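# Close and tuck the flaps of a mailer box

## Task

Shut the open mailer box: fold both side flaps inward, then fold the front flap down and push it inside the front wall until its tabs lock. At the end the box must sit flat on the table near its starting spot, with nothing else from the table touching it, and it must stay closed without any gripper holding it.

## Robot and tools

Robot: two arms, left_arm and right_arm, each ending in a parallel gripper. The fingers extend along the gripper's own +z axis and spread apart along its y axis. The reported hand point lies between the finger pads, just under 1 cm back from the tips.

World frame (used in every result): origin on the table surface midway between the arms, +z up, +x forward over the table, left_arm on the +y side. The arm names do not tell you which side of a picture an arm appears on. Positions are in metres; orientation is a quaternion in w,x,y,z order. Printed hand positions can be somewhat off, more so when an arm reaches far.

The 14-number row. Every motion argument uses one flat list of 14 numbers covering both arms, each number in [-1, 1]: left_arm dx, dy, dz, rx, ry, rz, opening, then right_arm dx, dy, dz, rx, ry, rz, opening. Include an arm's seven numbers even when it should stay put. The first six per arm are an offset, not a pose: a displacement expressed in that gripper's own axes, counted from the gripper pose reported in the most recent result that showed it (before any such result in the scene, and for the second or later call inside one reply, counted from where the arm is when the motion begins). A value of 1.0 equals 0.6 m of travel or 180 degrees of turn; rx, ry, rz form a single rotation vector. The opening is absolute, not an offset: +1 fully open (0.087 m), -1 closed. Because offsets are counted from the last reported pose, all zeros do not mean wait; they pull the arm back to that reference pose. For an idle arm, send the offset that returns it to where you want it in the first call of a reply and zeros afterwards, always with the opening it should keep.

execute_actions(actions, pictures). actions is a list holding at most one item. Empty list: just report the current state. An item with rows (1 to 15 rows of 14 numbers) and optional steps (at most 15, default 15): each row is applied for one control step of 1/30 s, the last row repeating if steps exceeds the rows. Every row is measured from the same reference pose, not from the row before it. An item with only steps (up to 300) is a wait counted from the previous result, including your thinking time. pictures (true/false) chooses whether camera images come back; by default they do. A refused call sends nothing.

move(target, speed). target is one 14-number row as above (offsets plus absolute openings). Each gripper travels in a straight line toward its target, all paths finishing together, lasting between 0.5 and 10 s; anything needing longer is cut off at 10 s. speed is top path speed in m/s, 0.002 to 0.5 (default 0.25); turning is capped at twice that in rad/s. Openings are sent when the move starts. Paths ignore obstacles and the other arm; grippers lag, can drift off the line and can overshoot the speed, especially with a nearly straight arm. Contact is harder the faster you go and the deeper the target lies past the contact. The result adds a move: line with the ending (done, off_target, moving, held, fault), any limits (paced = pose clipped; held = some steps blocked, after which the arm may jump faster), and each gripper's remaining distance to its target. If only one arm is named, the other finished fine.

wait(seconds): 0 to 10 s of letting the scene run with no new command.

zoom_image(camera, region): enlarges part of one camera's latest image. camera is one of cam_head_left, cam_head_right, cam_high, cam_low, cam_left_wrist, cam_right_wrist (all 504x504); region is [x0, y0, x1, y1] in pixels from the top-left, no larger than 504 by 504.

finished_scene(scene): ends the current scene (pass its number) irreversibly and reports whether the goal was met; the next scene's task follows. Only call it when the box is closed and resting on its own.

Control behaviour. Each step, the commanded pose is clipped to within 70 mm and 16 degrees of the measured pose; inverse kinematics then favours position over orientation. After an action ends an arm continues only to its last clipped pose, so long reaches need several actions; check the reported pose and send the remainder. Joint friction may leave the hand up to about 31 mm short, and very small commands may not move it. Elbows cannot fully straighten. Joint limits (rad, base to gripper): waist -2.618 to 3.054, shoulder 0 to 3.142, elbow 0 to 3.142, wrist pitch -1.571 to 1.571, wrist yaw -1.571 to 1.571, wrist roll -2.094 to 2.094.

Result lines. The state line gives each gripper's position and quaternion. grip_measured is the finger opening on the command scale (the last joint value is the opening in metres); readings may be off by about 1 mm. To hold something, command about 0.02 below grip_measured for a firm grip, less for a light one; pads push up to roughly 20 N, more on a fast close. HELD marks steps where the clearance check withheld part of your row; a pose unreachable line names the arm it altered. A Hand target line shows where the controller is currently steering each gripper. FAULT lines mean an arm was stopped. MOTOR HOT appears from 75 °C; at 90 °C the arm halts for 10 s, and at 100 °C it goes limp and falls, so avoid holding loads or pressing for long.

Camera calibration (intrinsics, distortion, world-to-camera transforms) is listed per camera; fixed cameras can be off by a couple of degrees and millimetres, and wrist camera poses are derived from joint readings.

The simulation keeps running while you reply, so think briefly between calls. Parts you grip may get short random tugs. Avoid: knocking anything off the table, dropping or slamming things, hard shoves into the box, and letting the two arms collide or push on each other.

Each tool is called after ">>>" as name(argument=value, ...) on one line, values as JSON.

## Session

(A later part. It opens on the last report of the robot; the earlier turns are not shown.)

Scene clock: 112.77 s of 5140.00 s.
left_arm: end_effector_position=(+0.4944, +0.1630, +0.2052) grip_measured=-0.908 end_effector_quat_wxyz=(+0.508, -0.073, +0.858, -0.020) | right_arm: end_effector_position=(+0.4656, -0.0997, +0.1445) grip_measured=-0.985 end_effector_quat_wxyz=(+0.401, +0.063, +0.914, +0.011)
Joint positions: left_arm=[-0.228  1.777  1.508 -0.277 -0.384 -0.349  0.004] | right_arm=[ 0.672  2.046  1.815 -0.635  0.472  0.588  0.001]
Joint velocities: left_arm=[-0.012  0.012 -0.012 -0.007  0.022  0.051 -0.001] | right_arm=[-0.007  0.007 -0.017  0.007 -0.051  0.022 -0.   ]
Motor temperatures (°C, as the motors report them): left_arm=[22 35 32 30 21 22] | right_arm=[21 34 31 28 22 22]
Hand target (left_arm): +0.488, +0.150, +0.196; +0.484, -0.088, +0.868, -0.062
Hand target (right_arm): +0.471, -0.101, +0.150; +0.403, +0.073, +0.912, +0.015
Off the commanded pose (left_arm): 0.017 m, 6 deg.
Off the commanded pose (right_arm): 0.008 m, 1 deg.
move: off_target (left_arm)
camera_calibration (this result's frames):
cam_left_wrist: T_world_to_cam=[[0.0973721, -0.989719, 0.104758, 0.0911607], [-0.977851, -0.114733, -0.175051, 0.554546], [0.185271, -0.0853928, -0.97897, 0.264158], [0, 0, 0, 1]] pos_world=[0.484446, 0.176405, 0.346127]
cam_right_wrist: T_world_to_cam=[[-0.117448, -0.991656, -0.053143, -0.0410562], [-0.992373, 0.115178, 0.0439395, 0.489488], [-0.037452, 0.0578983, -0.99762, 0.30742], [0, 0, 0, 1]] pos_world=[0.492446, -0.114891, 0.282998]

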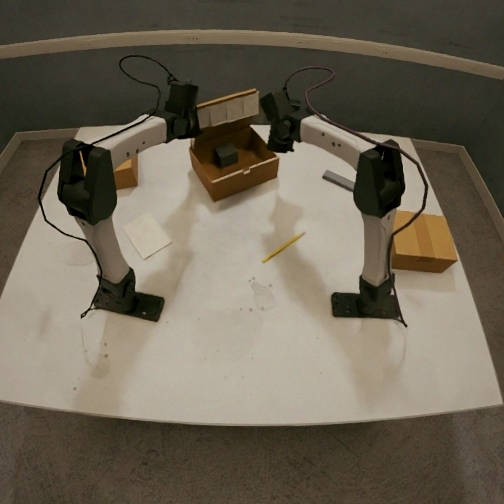

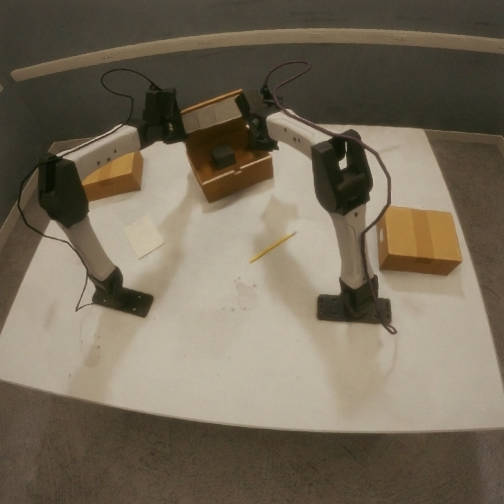

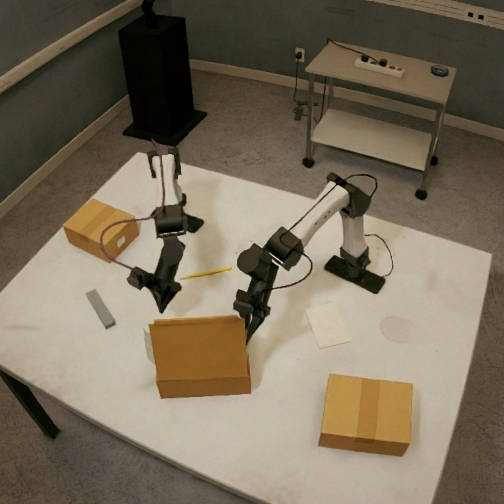

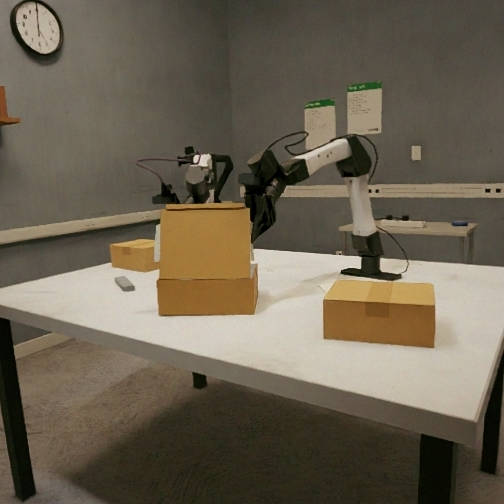

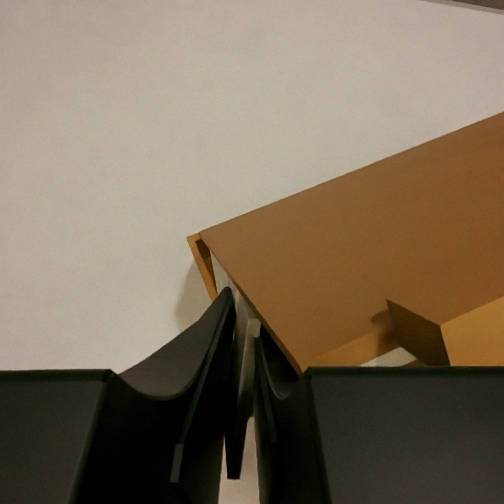

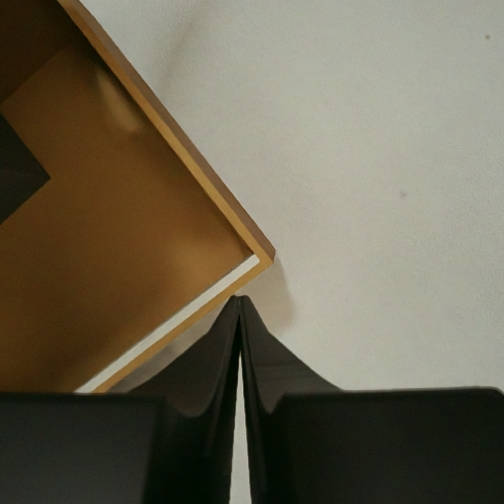

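>>> move(target=[0,0,0,0,0,0,-1, -0.043,0.067,0.055,0,0,0,-1], speed=0.1)

>>> move(target=[0,0,0,0,0,0,-1, 0.097,-0.01,0.09,0,0,0,-1], speed=0.08)

>>> move(target=[0,0,0,0,0,0,-1, 0.1,-0.016,-0.11,0,0,0,-1], speed=0.05)

Scene clock: 120.13 s of 5140.00 s.
left_arm: end_effector_position=(+0.4950, +0.1655, +0.2060) grip_measured=-0.928 end_effector_quat_wxyz=(+0.511, -0.061, +0.857, -0.010) | right_arm: end_effector_position=(+0.5122, -0.0659, +0.1452) grip_measured=-0.985 end_effector_quat_wxyz=(+0.403, +0.065, +0.913, +0.013)
Joint positions: left_arm=[-0.228  1.777  1.508 -0.273 -0.391 -0.316  0.003] | right_arm=[ 0.672  2.328  2.268 -0.801  0.472  0.591  0.001]
Joint velocities: left_arm=[-0.007  0.017  0.007 -0.051  0.022  0.037 -0.   ] | right_arm=[ 0.037  0.002 -0.007 -0.051 -0.051 -0.007 -0.002]
Motor temperatures (°C, as the motors report them): left_arm=[22 36 33 30 22 23] | right_arm=[21 35 31 28 22 22]
Hand target (left_arm): +0.494, +0.163, +0.205; +0.509, -0.073, +0.858, -0.020
Hand target (right_arm): +0.512, -0.064, +0.145; +0.401, +0.063, +0.914, +0.011
Off the commanded pose (left_arm): 0.003 m, 2 deg.
Off the commanded pose (right_arm): 0.002 m, 0 deg.
After step 90, 3.23 s passed at rest.
move: done
camera_calibration (this result's frames):
cam_left_wrist: T_world_to_cam=[[0.0877282, -0.993385, 0.0740971, 0.105142], [-0.978213, -0.0999605, -0.181956, 0.554702], [0.188159, -0.05652, -0.980511, 0.259145], [0, 0, 0, 1]] pos_world=[0.484632, 0.174542, 0.347235]
cam_right_wrist: T_world_to_cam=[[-0.118757, -0.991218, -0.0581772, -0.00060465], [-0.992365, 0.116522, 0.0404186, 0.532372], [-0.0332847, 0.062533, -0.997488, 0.30608], [0, 0, 0, 1]] pos_world=[0.538424, -0.0817726, 0.283758]

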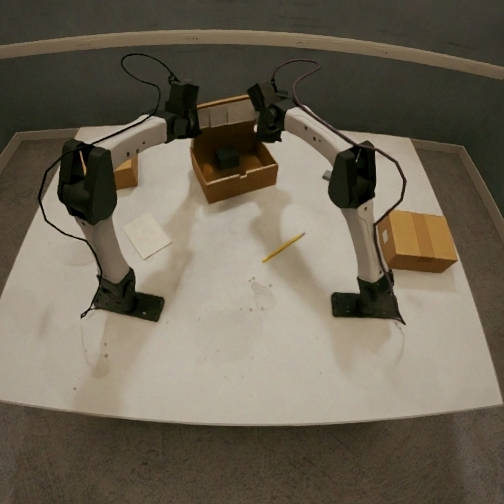

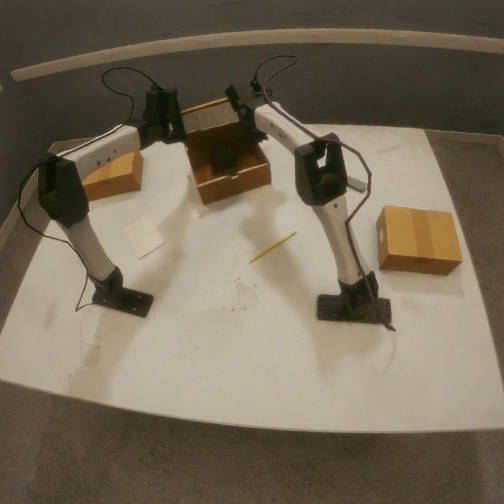

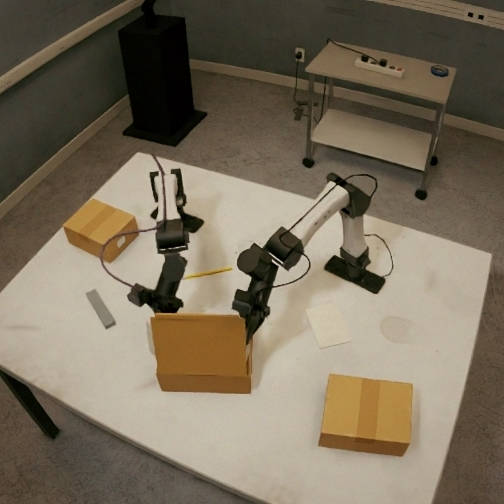

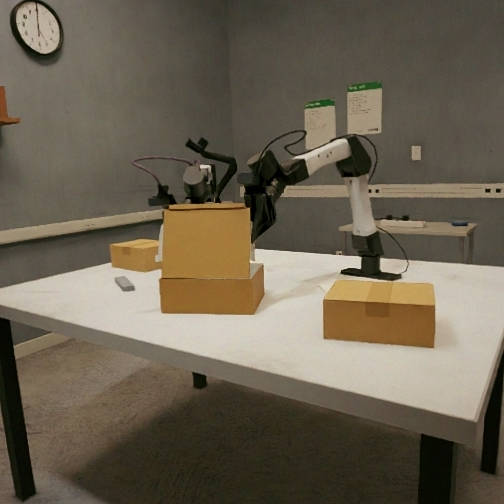

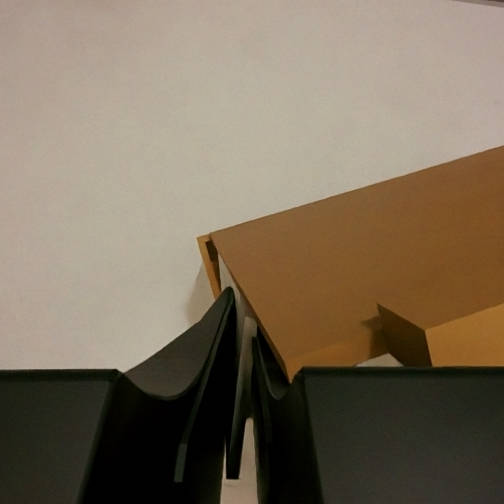

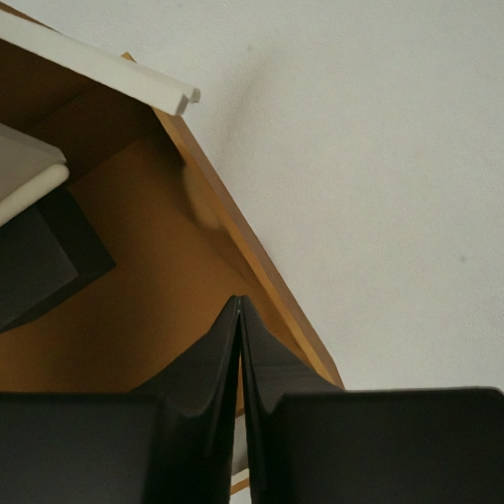

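Scene clock: 121.53 s of 5140.00 s.
left_arm: end_effector_position=(+0.4948, +0.1654, +0.2063) grip_measured=-0.939 end_effector_quat_wxyz=(+0.512, -0.049, +0.858, -0.003) | right_arm: end_effector_position=(+0.5160, -0.0624, +0.0761) grip_measured=-0.985 end_effector_quat_wxyz=(+0.409, +0.068, +0.910, +0.021)
Joint positions: left_arm=[-0.231  1.777  1.508 -0.272 -0.392 -0.288  0.003] | right_arm=[ 0.672  2.319  1.968 -0.489  0.47   0.594  0.001]
Joint velocities: left_arm=[ 0.022  0.007 -0.007  0.095 -0.037 -0.037 -0.001] | right_arm=[-0.007 -0.017 -0.002  0.037 -0.051  0.051  0.   ]
Motor temperatures (°C, as the motors report them): left_arm=[22 36 33 30 21 23] | right_arm=[21 35 31 28 22 22]
Hand target (left_arm): +0.495, +0.165, +0.206; +0.511, -0.061, +0.857, -0.010
Hand target (right_arm): +0.513, -0.065, +0.066; +0.403, +0.065, +0.913, +0.013
Off the commanded pose (left_arm): 0.000 m, 2 deg.
Off the commanded pose (right_arm): 0.012 m, 1 deg.
move: off_target (right_arm)
camera_calibration (this result's frames):
cam_left_wrist: T_world_to_cam=[[0.0727316, -0.99607, 0.0505391, 0.117847], [-0.97953, -0.0808769, -0.184338, 0.552524], [0.187701, -0.0360973, -0.981563, 0.256461], [0, 0, 0, 1]] pos_world=[0.484504, 0.171328, 0.347628]
cam_right_wrist: T_world_to_cam=[[-0.118519, -0.990027, -0.0761508, 0.000590805], [-0.992789, 0.116761, 0.0271461, 0.539814], [-0.017984, 0.078819, -0.996727, 0.230085], [0, 0, 0, 1]] pos_world=[0.54013, -0.0805795, 0.214723]

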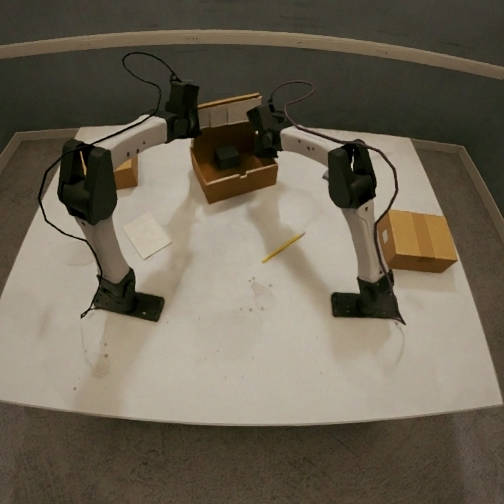

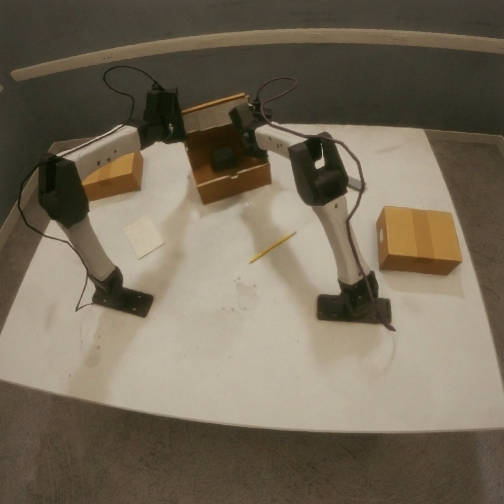

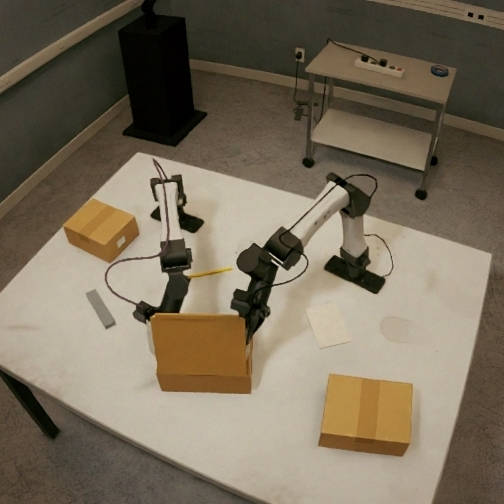

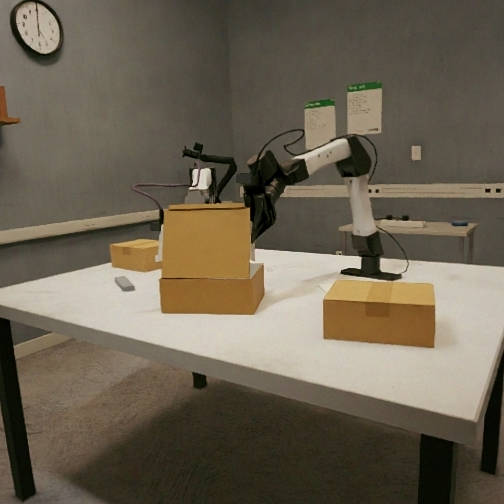

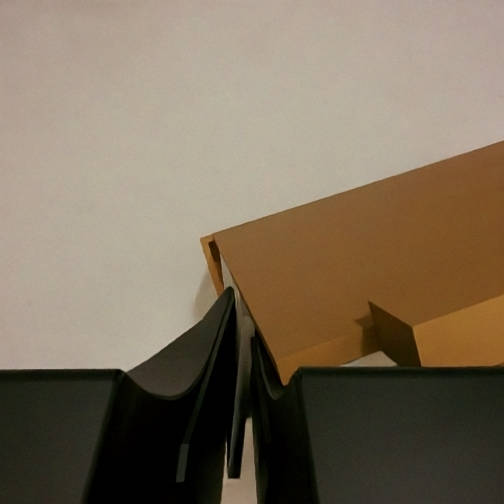

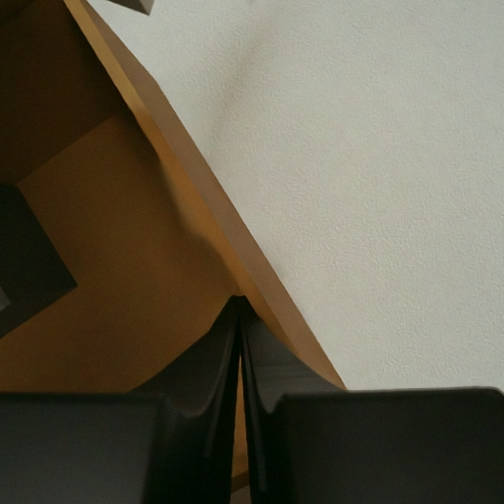

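Scene clock: 123.63 s of 5140.00 s.
left_arm: end_effector_position=(+0.4946, +0.1670, +0.2064) grip_measured=-0.955 end_effector_quat_wxyz=(+0.512, -0.037, +0.858, +0.006) | right_arm: end_effector_position=(+0.4447, -0.0559, +0.0886) grip_measured=-0.985 end_effector_quat_wxyz=(+0.434, +0.081, +0.896, +0.037)
Joint positions: left_arm=[-0.232  1.777  1.508 -0.272 -0.397 -0.26   0.002] | right_arm=[ 0.783  2.062  1.572 -0.331  0.56   0.693  0.001]
Joint velocities: left_arm=[ 0.002  0.017  0.007  0.037  0.037  0.022 -0.   ] | right_arm=[ 0.002 -0.012 -0.012  0.051 -0.095  0.051 -0.001]
Motor temperatures (°C, as the motors report them): left_arm=[22 36 33 30 21 23] | right_arm=[21 36 31 28 22 22]
Hand target (left_arm): +0.495, +0.166, +0.206; +0.512, -0.048, +0.858, -0.003
Hand target (right_arm): +0.427, -0.062, +0.074; +0.409, +0.068, +0.910, +0.020
Off the commanded pose (left_arm): 0.002 m, 2 deg.
Off the commanded pose (right_arm): 0.024 m, 4 deg.
move: off_target (right_arm)
camera_calibration (this result's frames):
cam_left_wrist: T_world_to_cam=[[0.0630989, -0.99774, 0.0230984, 0.130144], [-0.980272, -0.0663049, -0.186202, 0.550851], [0.187312, -0.0108936, -0.98224, 0.252785], [0, 0, 0, 1]] pos_world=[0.484422, 0.169128, 0.347859]
cam_right_wrist: T_world_to_cam=[[-0.125628, -0.984941, -0.118779, 0.00675901], [-0.991209, 0.129623, -0.0264966, 0.472692], [0.0414941, 0.114407, -0.992567, 0.215887], [0, 0, 0, 1]] pos_world=[0.460427, -0.0793133, 0.22761]

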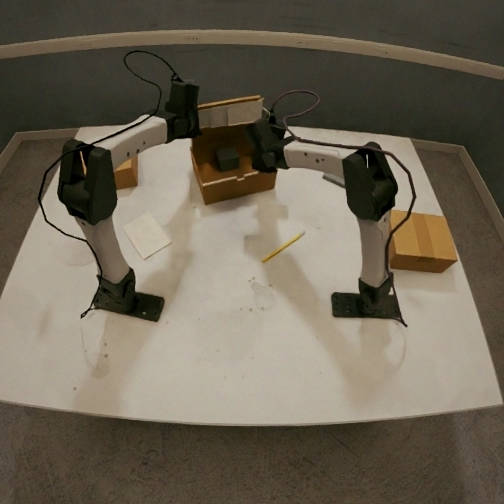

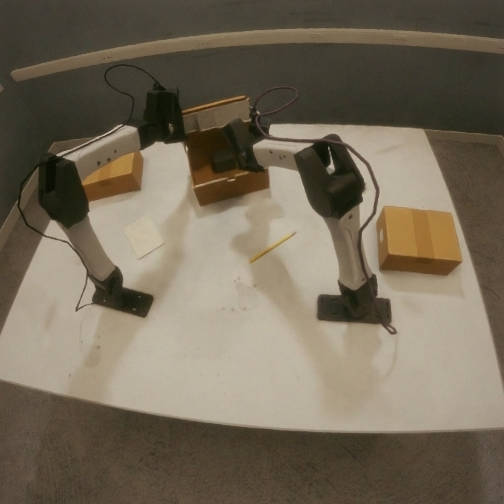

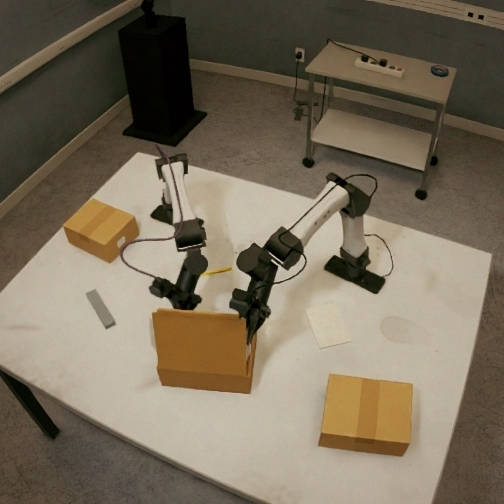

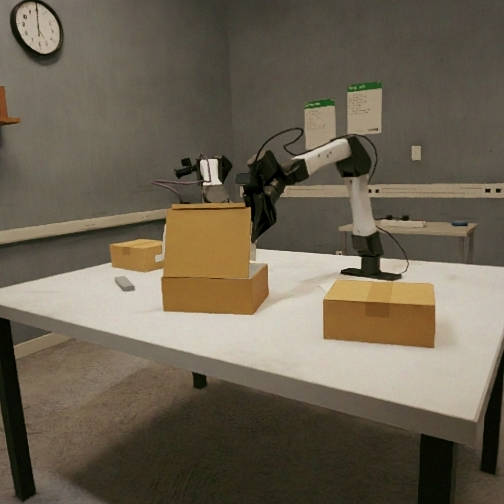

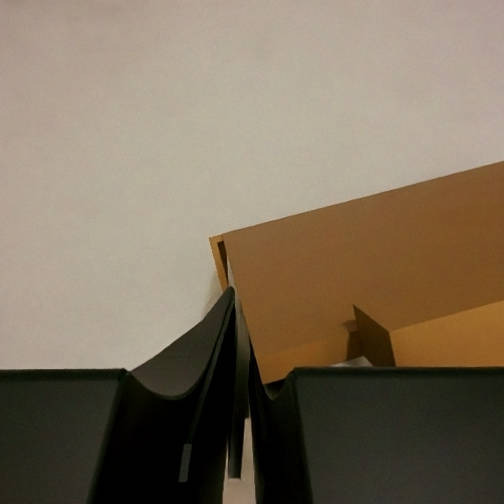

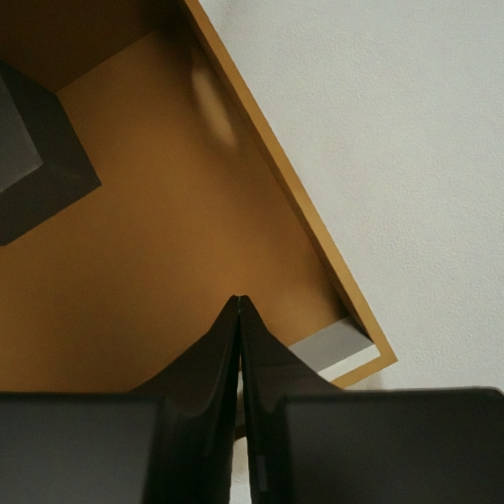

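>>> move(target=[0,0,0,0,0,0,-1, 0.007,-0.02,0.07,0,0.2,0,-1], speed=0.08)

>>> move(target=[0,0,0,0,0,0,-1, 0.13,0,-0.03,0,0,0,-1], speed=0.05)

Scene clock: 131.37 s of 5140.00 s.
left_arm: end_effector_position=(+0.4947, +0.1682, +0.2066) grip_measured=-0.957 end_effector_quat_wxyz=(+0.513, -0.030, +0.858, +0.012) | right_arm: end_effector_position=(+0.4803, -0.0555, +0.0698) grip_measured=-0.985 end_effector_quat_wxyz=(+0.170, +0.068, +0.978, +0.096)
Joint positions: left_arm=[-0.232  1.777  1.508 -0.271 -0.4   -0.242  0.002] | right_arm=[ 0.579  2.707  2.826 -1.298  0.034  0.666  0.001]
Joint velocities: left_arm=[ 0.002  0.002 -0.012 -0.051 -0.037 -0.095  0.   ] | right_arm=[-0.002  0.007  0.022 -0.051  0.066  0.007 -0.   ]
Motor temperatures (°C, as the motors report them): left_arm=[22 36 33 31 21 23] | right_arm=[21 36 31 27 22 22]
Hand target (left_arm): +0.495, +0.167, +0.206; +0.512, -0.037, +0.858, +0.006
Hand target (right_arm): +0.474, -0.066, +0.060; +0.152, +0.067, +0.983, +0.076
Off the commanded pose (left_arm): 0.001 m, 1 deg.
Off the commanded pose (right_arm): 0.018 m, 6 deg.
After step 90, 0.20 s passed at rest.
move: off_target (right_arm)
camera_calibration (this result's frames):
cam_left_wrist: T_world_to_cam=[[0.056887, -0.99836, 0.00642497, 0.13791], [-0.980591, -0.0570816, -0.187569, 0.549964], [0.187628, 0.00436995, -0.98223, 0.250255], [0, 0, 0, 1]] pos_world=[0.48449, 0.167983, 0.348078]
cam_right_wrist: T_world_to_cam=[[-0.101801, -0.976235, -0.191318, 0.00350794], [-0.866898, -0.00728069, 0.498432, 0.403441], [-0.48798, 0.216594, -0.845555, 0.445401], [0, 0, 0, 1]] pos_world=[0.567446, -0.0901093, 0.176194]

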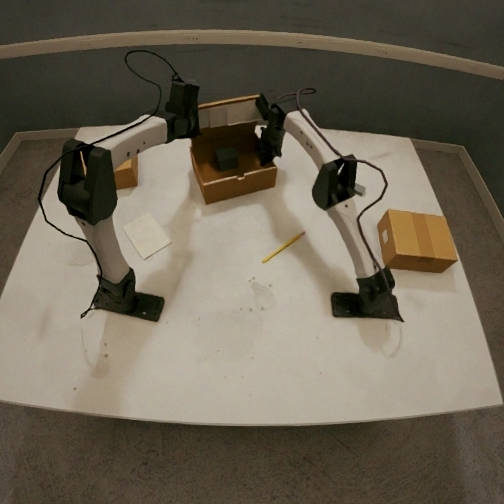

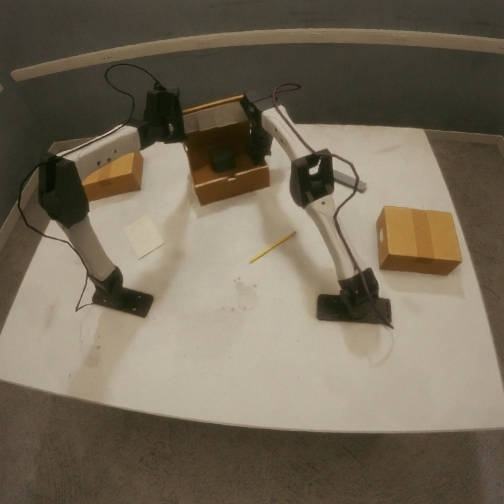

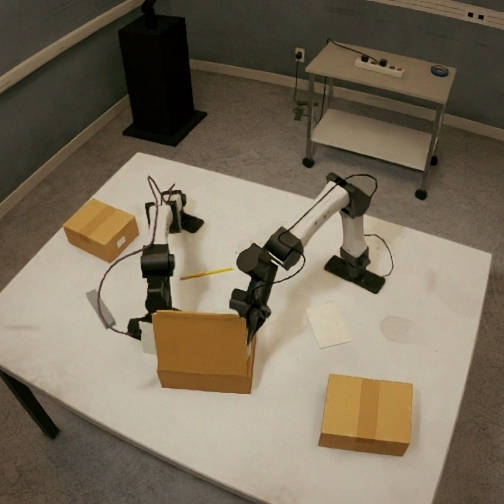

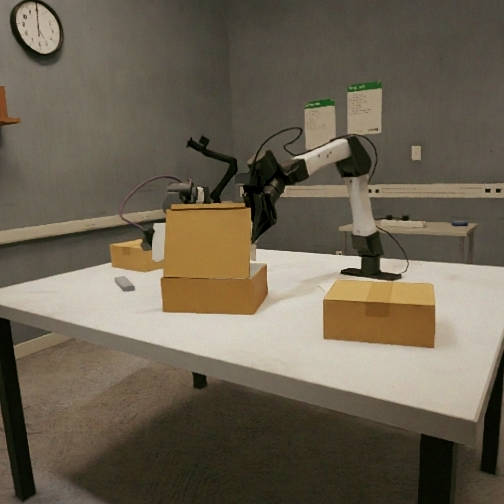

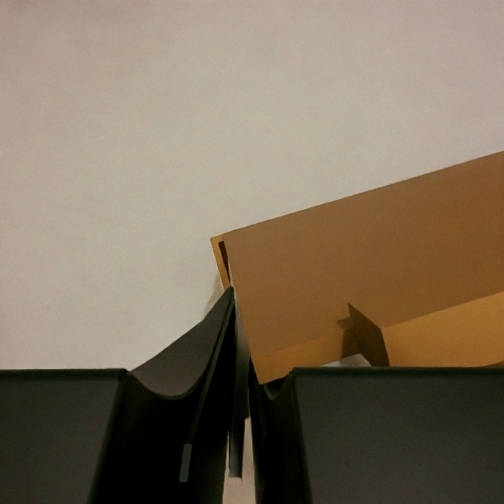

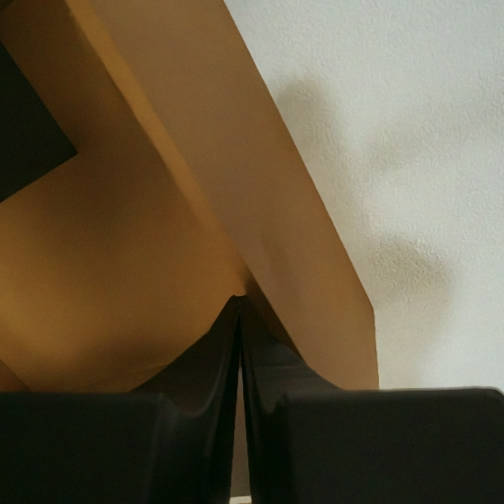

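Scene clock: 133.23 s of 5140.00 s.
left_arm: end_effector_position=(+0.4949, +0.1689, +0.2068) grip_measured=-0.964 end_effector_quat_wxyz=(+0.513, -0.025, +0.858, +0.015) | right_arm: end_effector_position=(+0.4236, -0.0511, +0.0640) grip_measured=-0.985 end_effector_quat_wxyz=(+0.192, +0.092, +0.972, +0.102)
Joint positions: left_arm=[-0.232  1.777  1.508 -0.27  -0.401 -0.229  0.002] | right_arm=[ 0.655  2.257  1.965 -0.849  0.091  0.778  0.001]
Joint velocities: left_arm=[ 0.002 -0.002  0.017  0.037  0.022 -0.007  0.   ] | right_arm=[-0.002 -0.002 -0.017  0.037  0.022 -0.022  0.001]
Motor temperatures (°C, as the motors report them): left_arm=[22 37 33 31 21 23] | right_arm=[21 37 31 27 22 22]
Hand target (left_arm): +0.495, +0.168, +0.207; +0.513, -0.030, +0.858, +0.012
Hand target (right_arm): +0.401, -0.046, +0.060; +0.171, +0.068, +0.978, +0.096
Off the commanded pose (left_arm): 0.001 m, 1 deg.
Off the commanded pose (right_arm): 0.023 m, 4 deg.
move: off_target (right_arm)
camera_calibration (this result's frames):
cam_left_wrist: T_world_to_cam=[[0.0513754, -0.998663, -0.00569843, 0.143882], [-0.980777, -0.0493781, -0.188779, 0.549239], [0.188246, 0.0152875, -0.982003, 0.248266], [0, 0, 0, 1]] pos_world=[0.484554, 0.167015, 0.348303]
cam_right_wrist: T_world_to_cam=[[-0.141142, -0.96668, -0.21356, 0.0194506], [-0.88623, 0.0272323, 0.462444, 0.369449], [-0.44122, 0.254533, -0.860545, 0.395039], [0, 0, 0, 1]] pos_world=[0.504461, -0.0918091, 0.173254]

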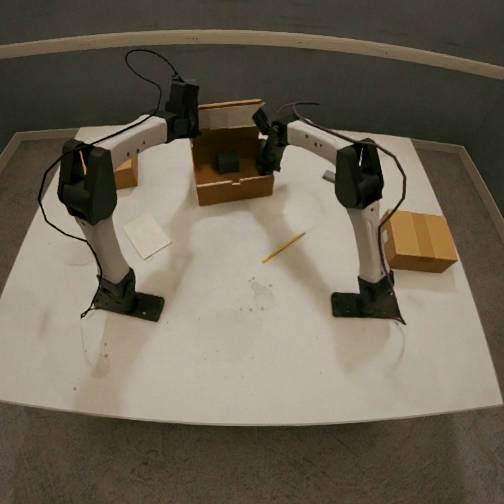

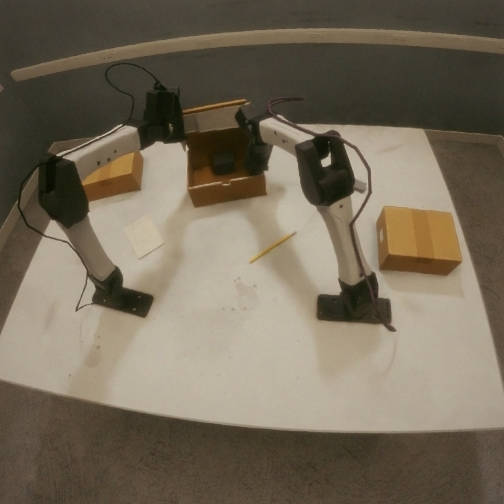

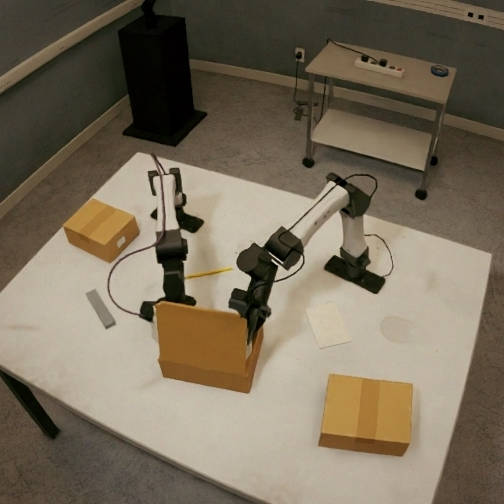

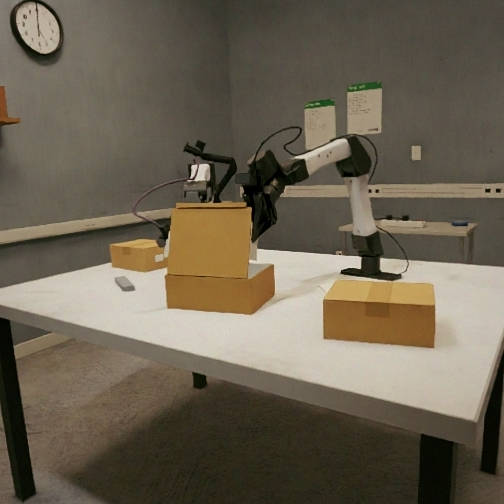

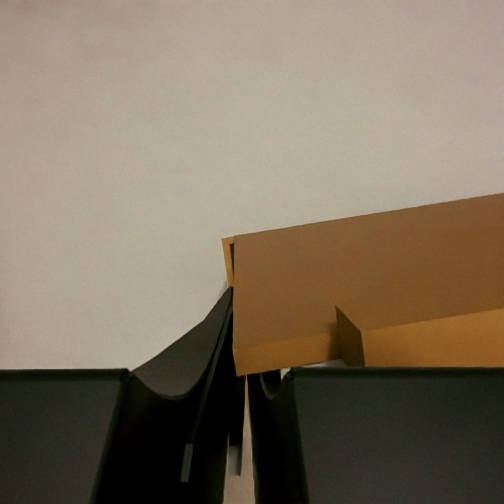

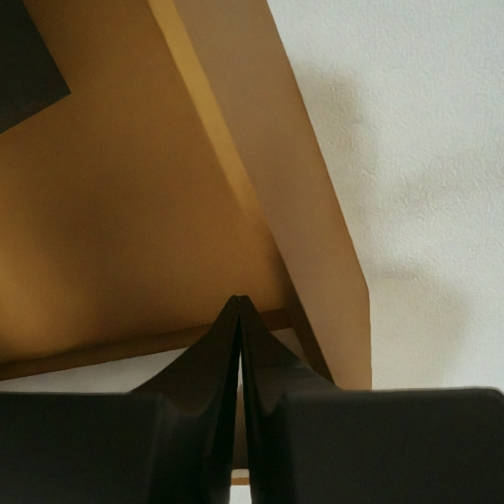

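>>> move(target=[-0.03,-0.04,0.055,0,0,0,-1, 0.07,0,-0.02,0,0,0,-1], speed=0.04)

Scene clock: 136.37 s of 5140.00 s.
left_arm: end_effector_position=(+0.5297, +0.1550, +0.2111) grip_measured=-0.965 end_effector_quat_wxyz=(+0.514, -0.026, +0.858, +0.018) | right_arm: end_effector_position=(+0.3994, -0.0478, +0.0620) grip_measured=-0.985 end_effector_quat_wxyz=(+0.208, +0.109, +0.966, +0.105)
Joint positions: left_arm=[-0.232  1.926  1.716 -0.329 -0.405 -0.227  0.002] | right_arm=[ 0.7    2.15   1.776 -0.745  0.135  0.85   0.001]
Joint velocities: left_arm=[-0.012 -0.017  0.007  0.037 -0.007 -0.022  0.001] | right_arm=[-0.007 -0.012 -0.007  0.037 -0.022 -0.095 -0.   ]
Motor temperatures (°C, as the motors report them): left_arm=[22 37 33 31 21 23] | right_arm=[21 37 31 27 22 22]
Hand target (left_arm): +0.534, +0.148, +0.207; +0.513, -0.025, +0.858, +0.015
Hand target (right_arm): +0.381, -0.044, +0.059; +0.192, +0.092, +0.972, +0.102
Off the commanded pose (left_arm): 0.010 m, 0 deg.
Off the commanded pose (right_arm): 0.019 m, 3 deg.
move: off_target (right_arm)
camera_calibration (this result's frames):
cam_left_wrist: T_world_to_cam=[[0.0544365, -0.99848, -0.00864494, 0.127205], [-0.980475, -0.0518125, -0.189693, 0.583885], [0.188956, 0.0188024, -0.981805, 0.245148], [0, 0, 0, 1]] pos_world=[0.519238, 0.152655, 0.352546]
cam_right_wrist: T_world_to_cam=[[-0.171185, -0.958582, -0.227633, 0.0320539], [-0.898226, 0.0569102, 0.435834, 0.356702], [-0.404827, 0.279074, -0.870765, 0.369054], [0, 0, 0, 1]] pos_world=[0.475289, -0.0925672, 0.173193]

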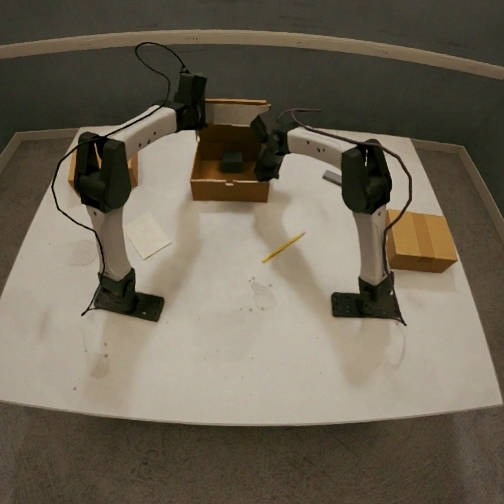

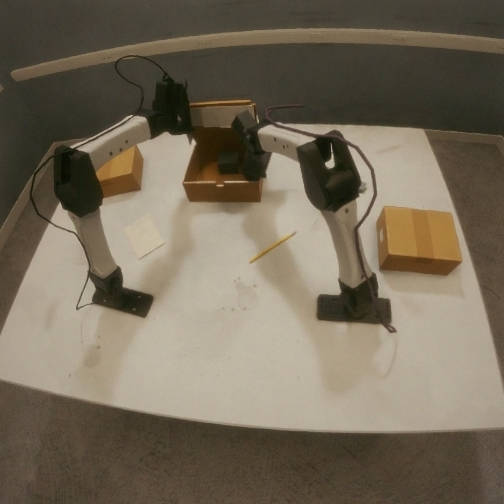

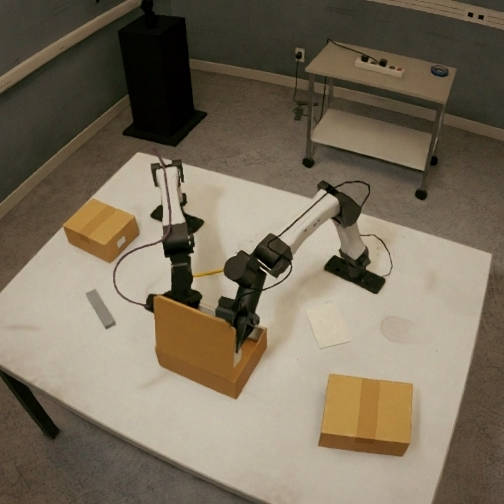

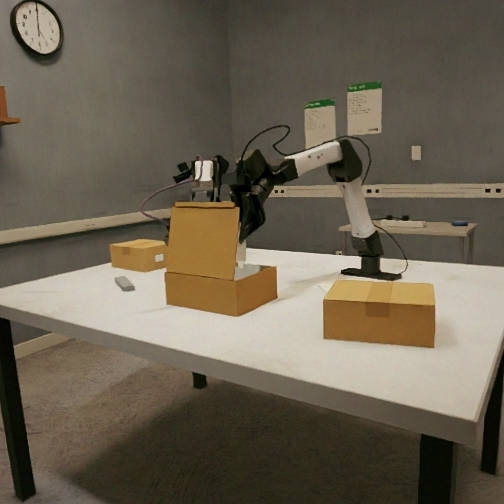

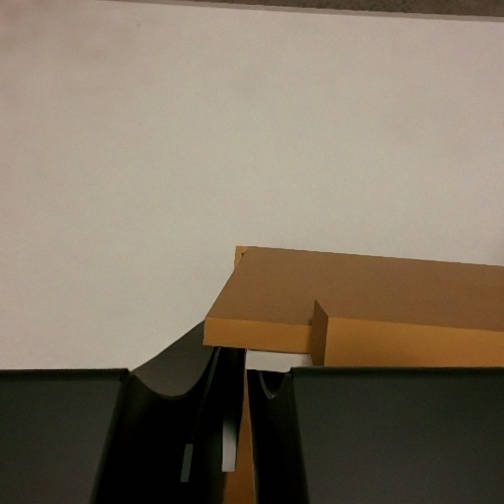

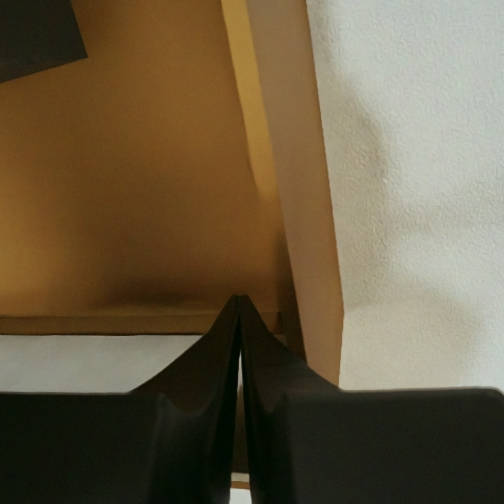

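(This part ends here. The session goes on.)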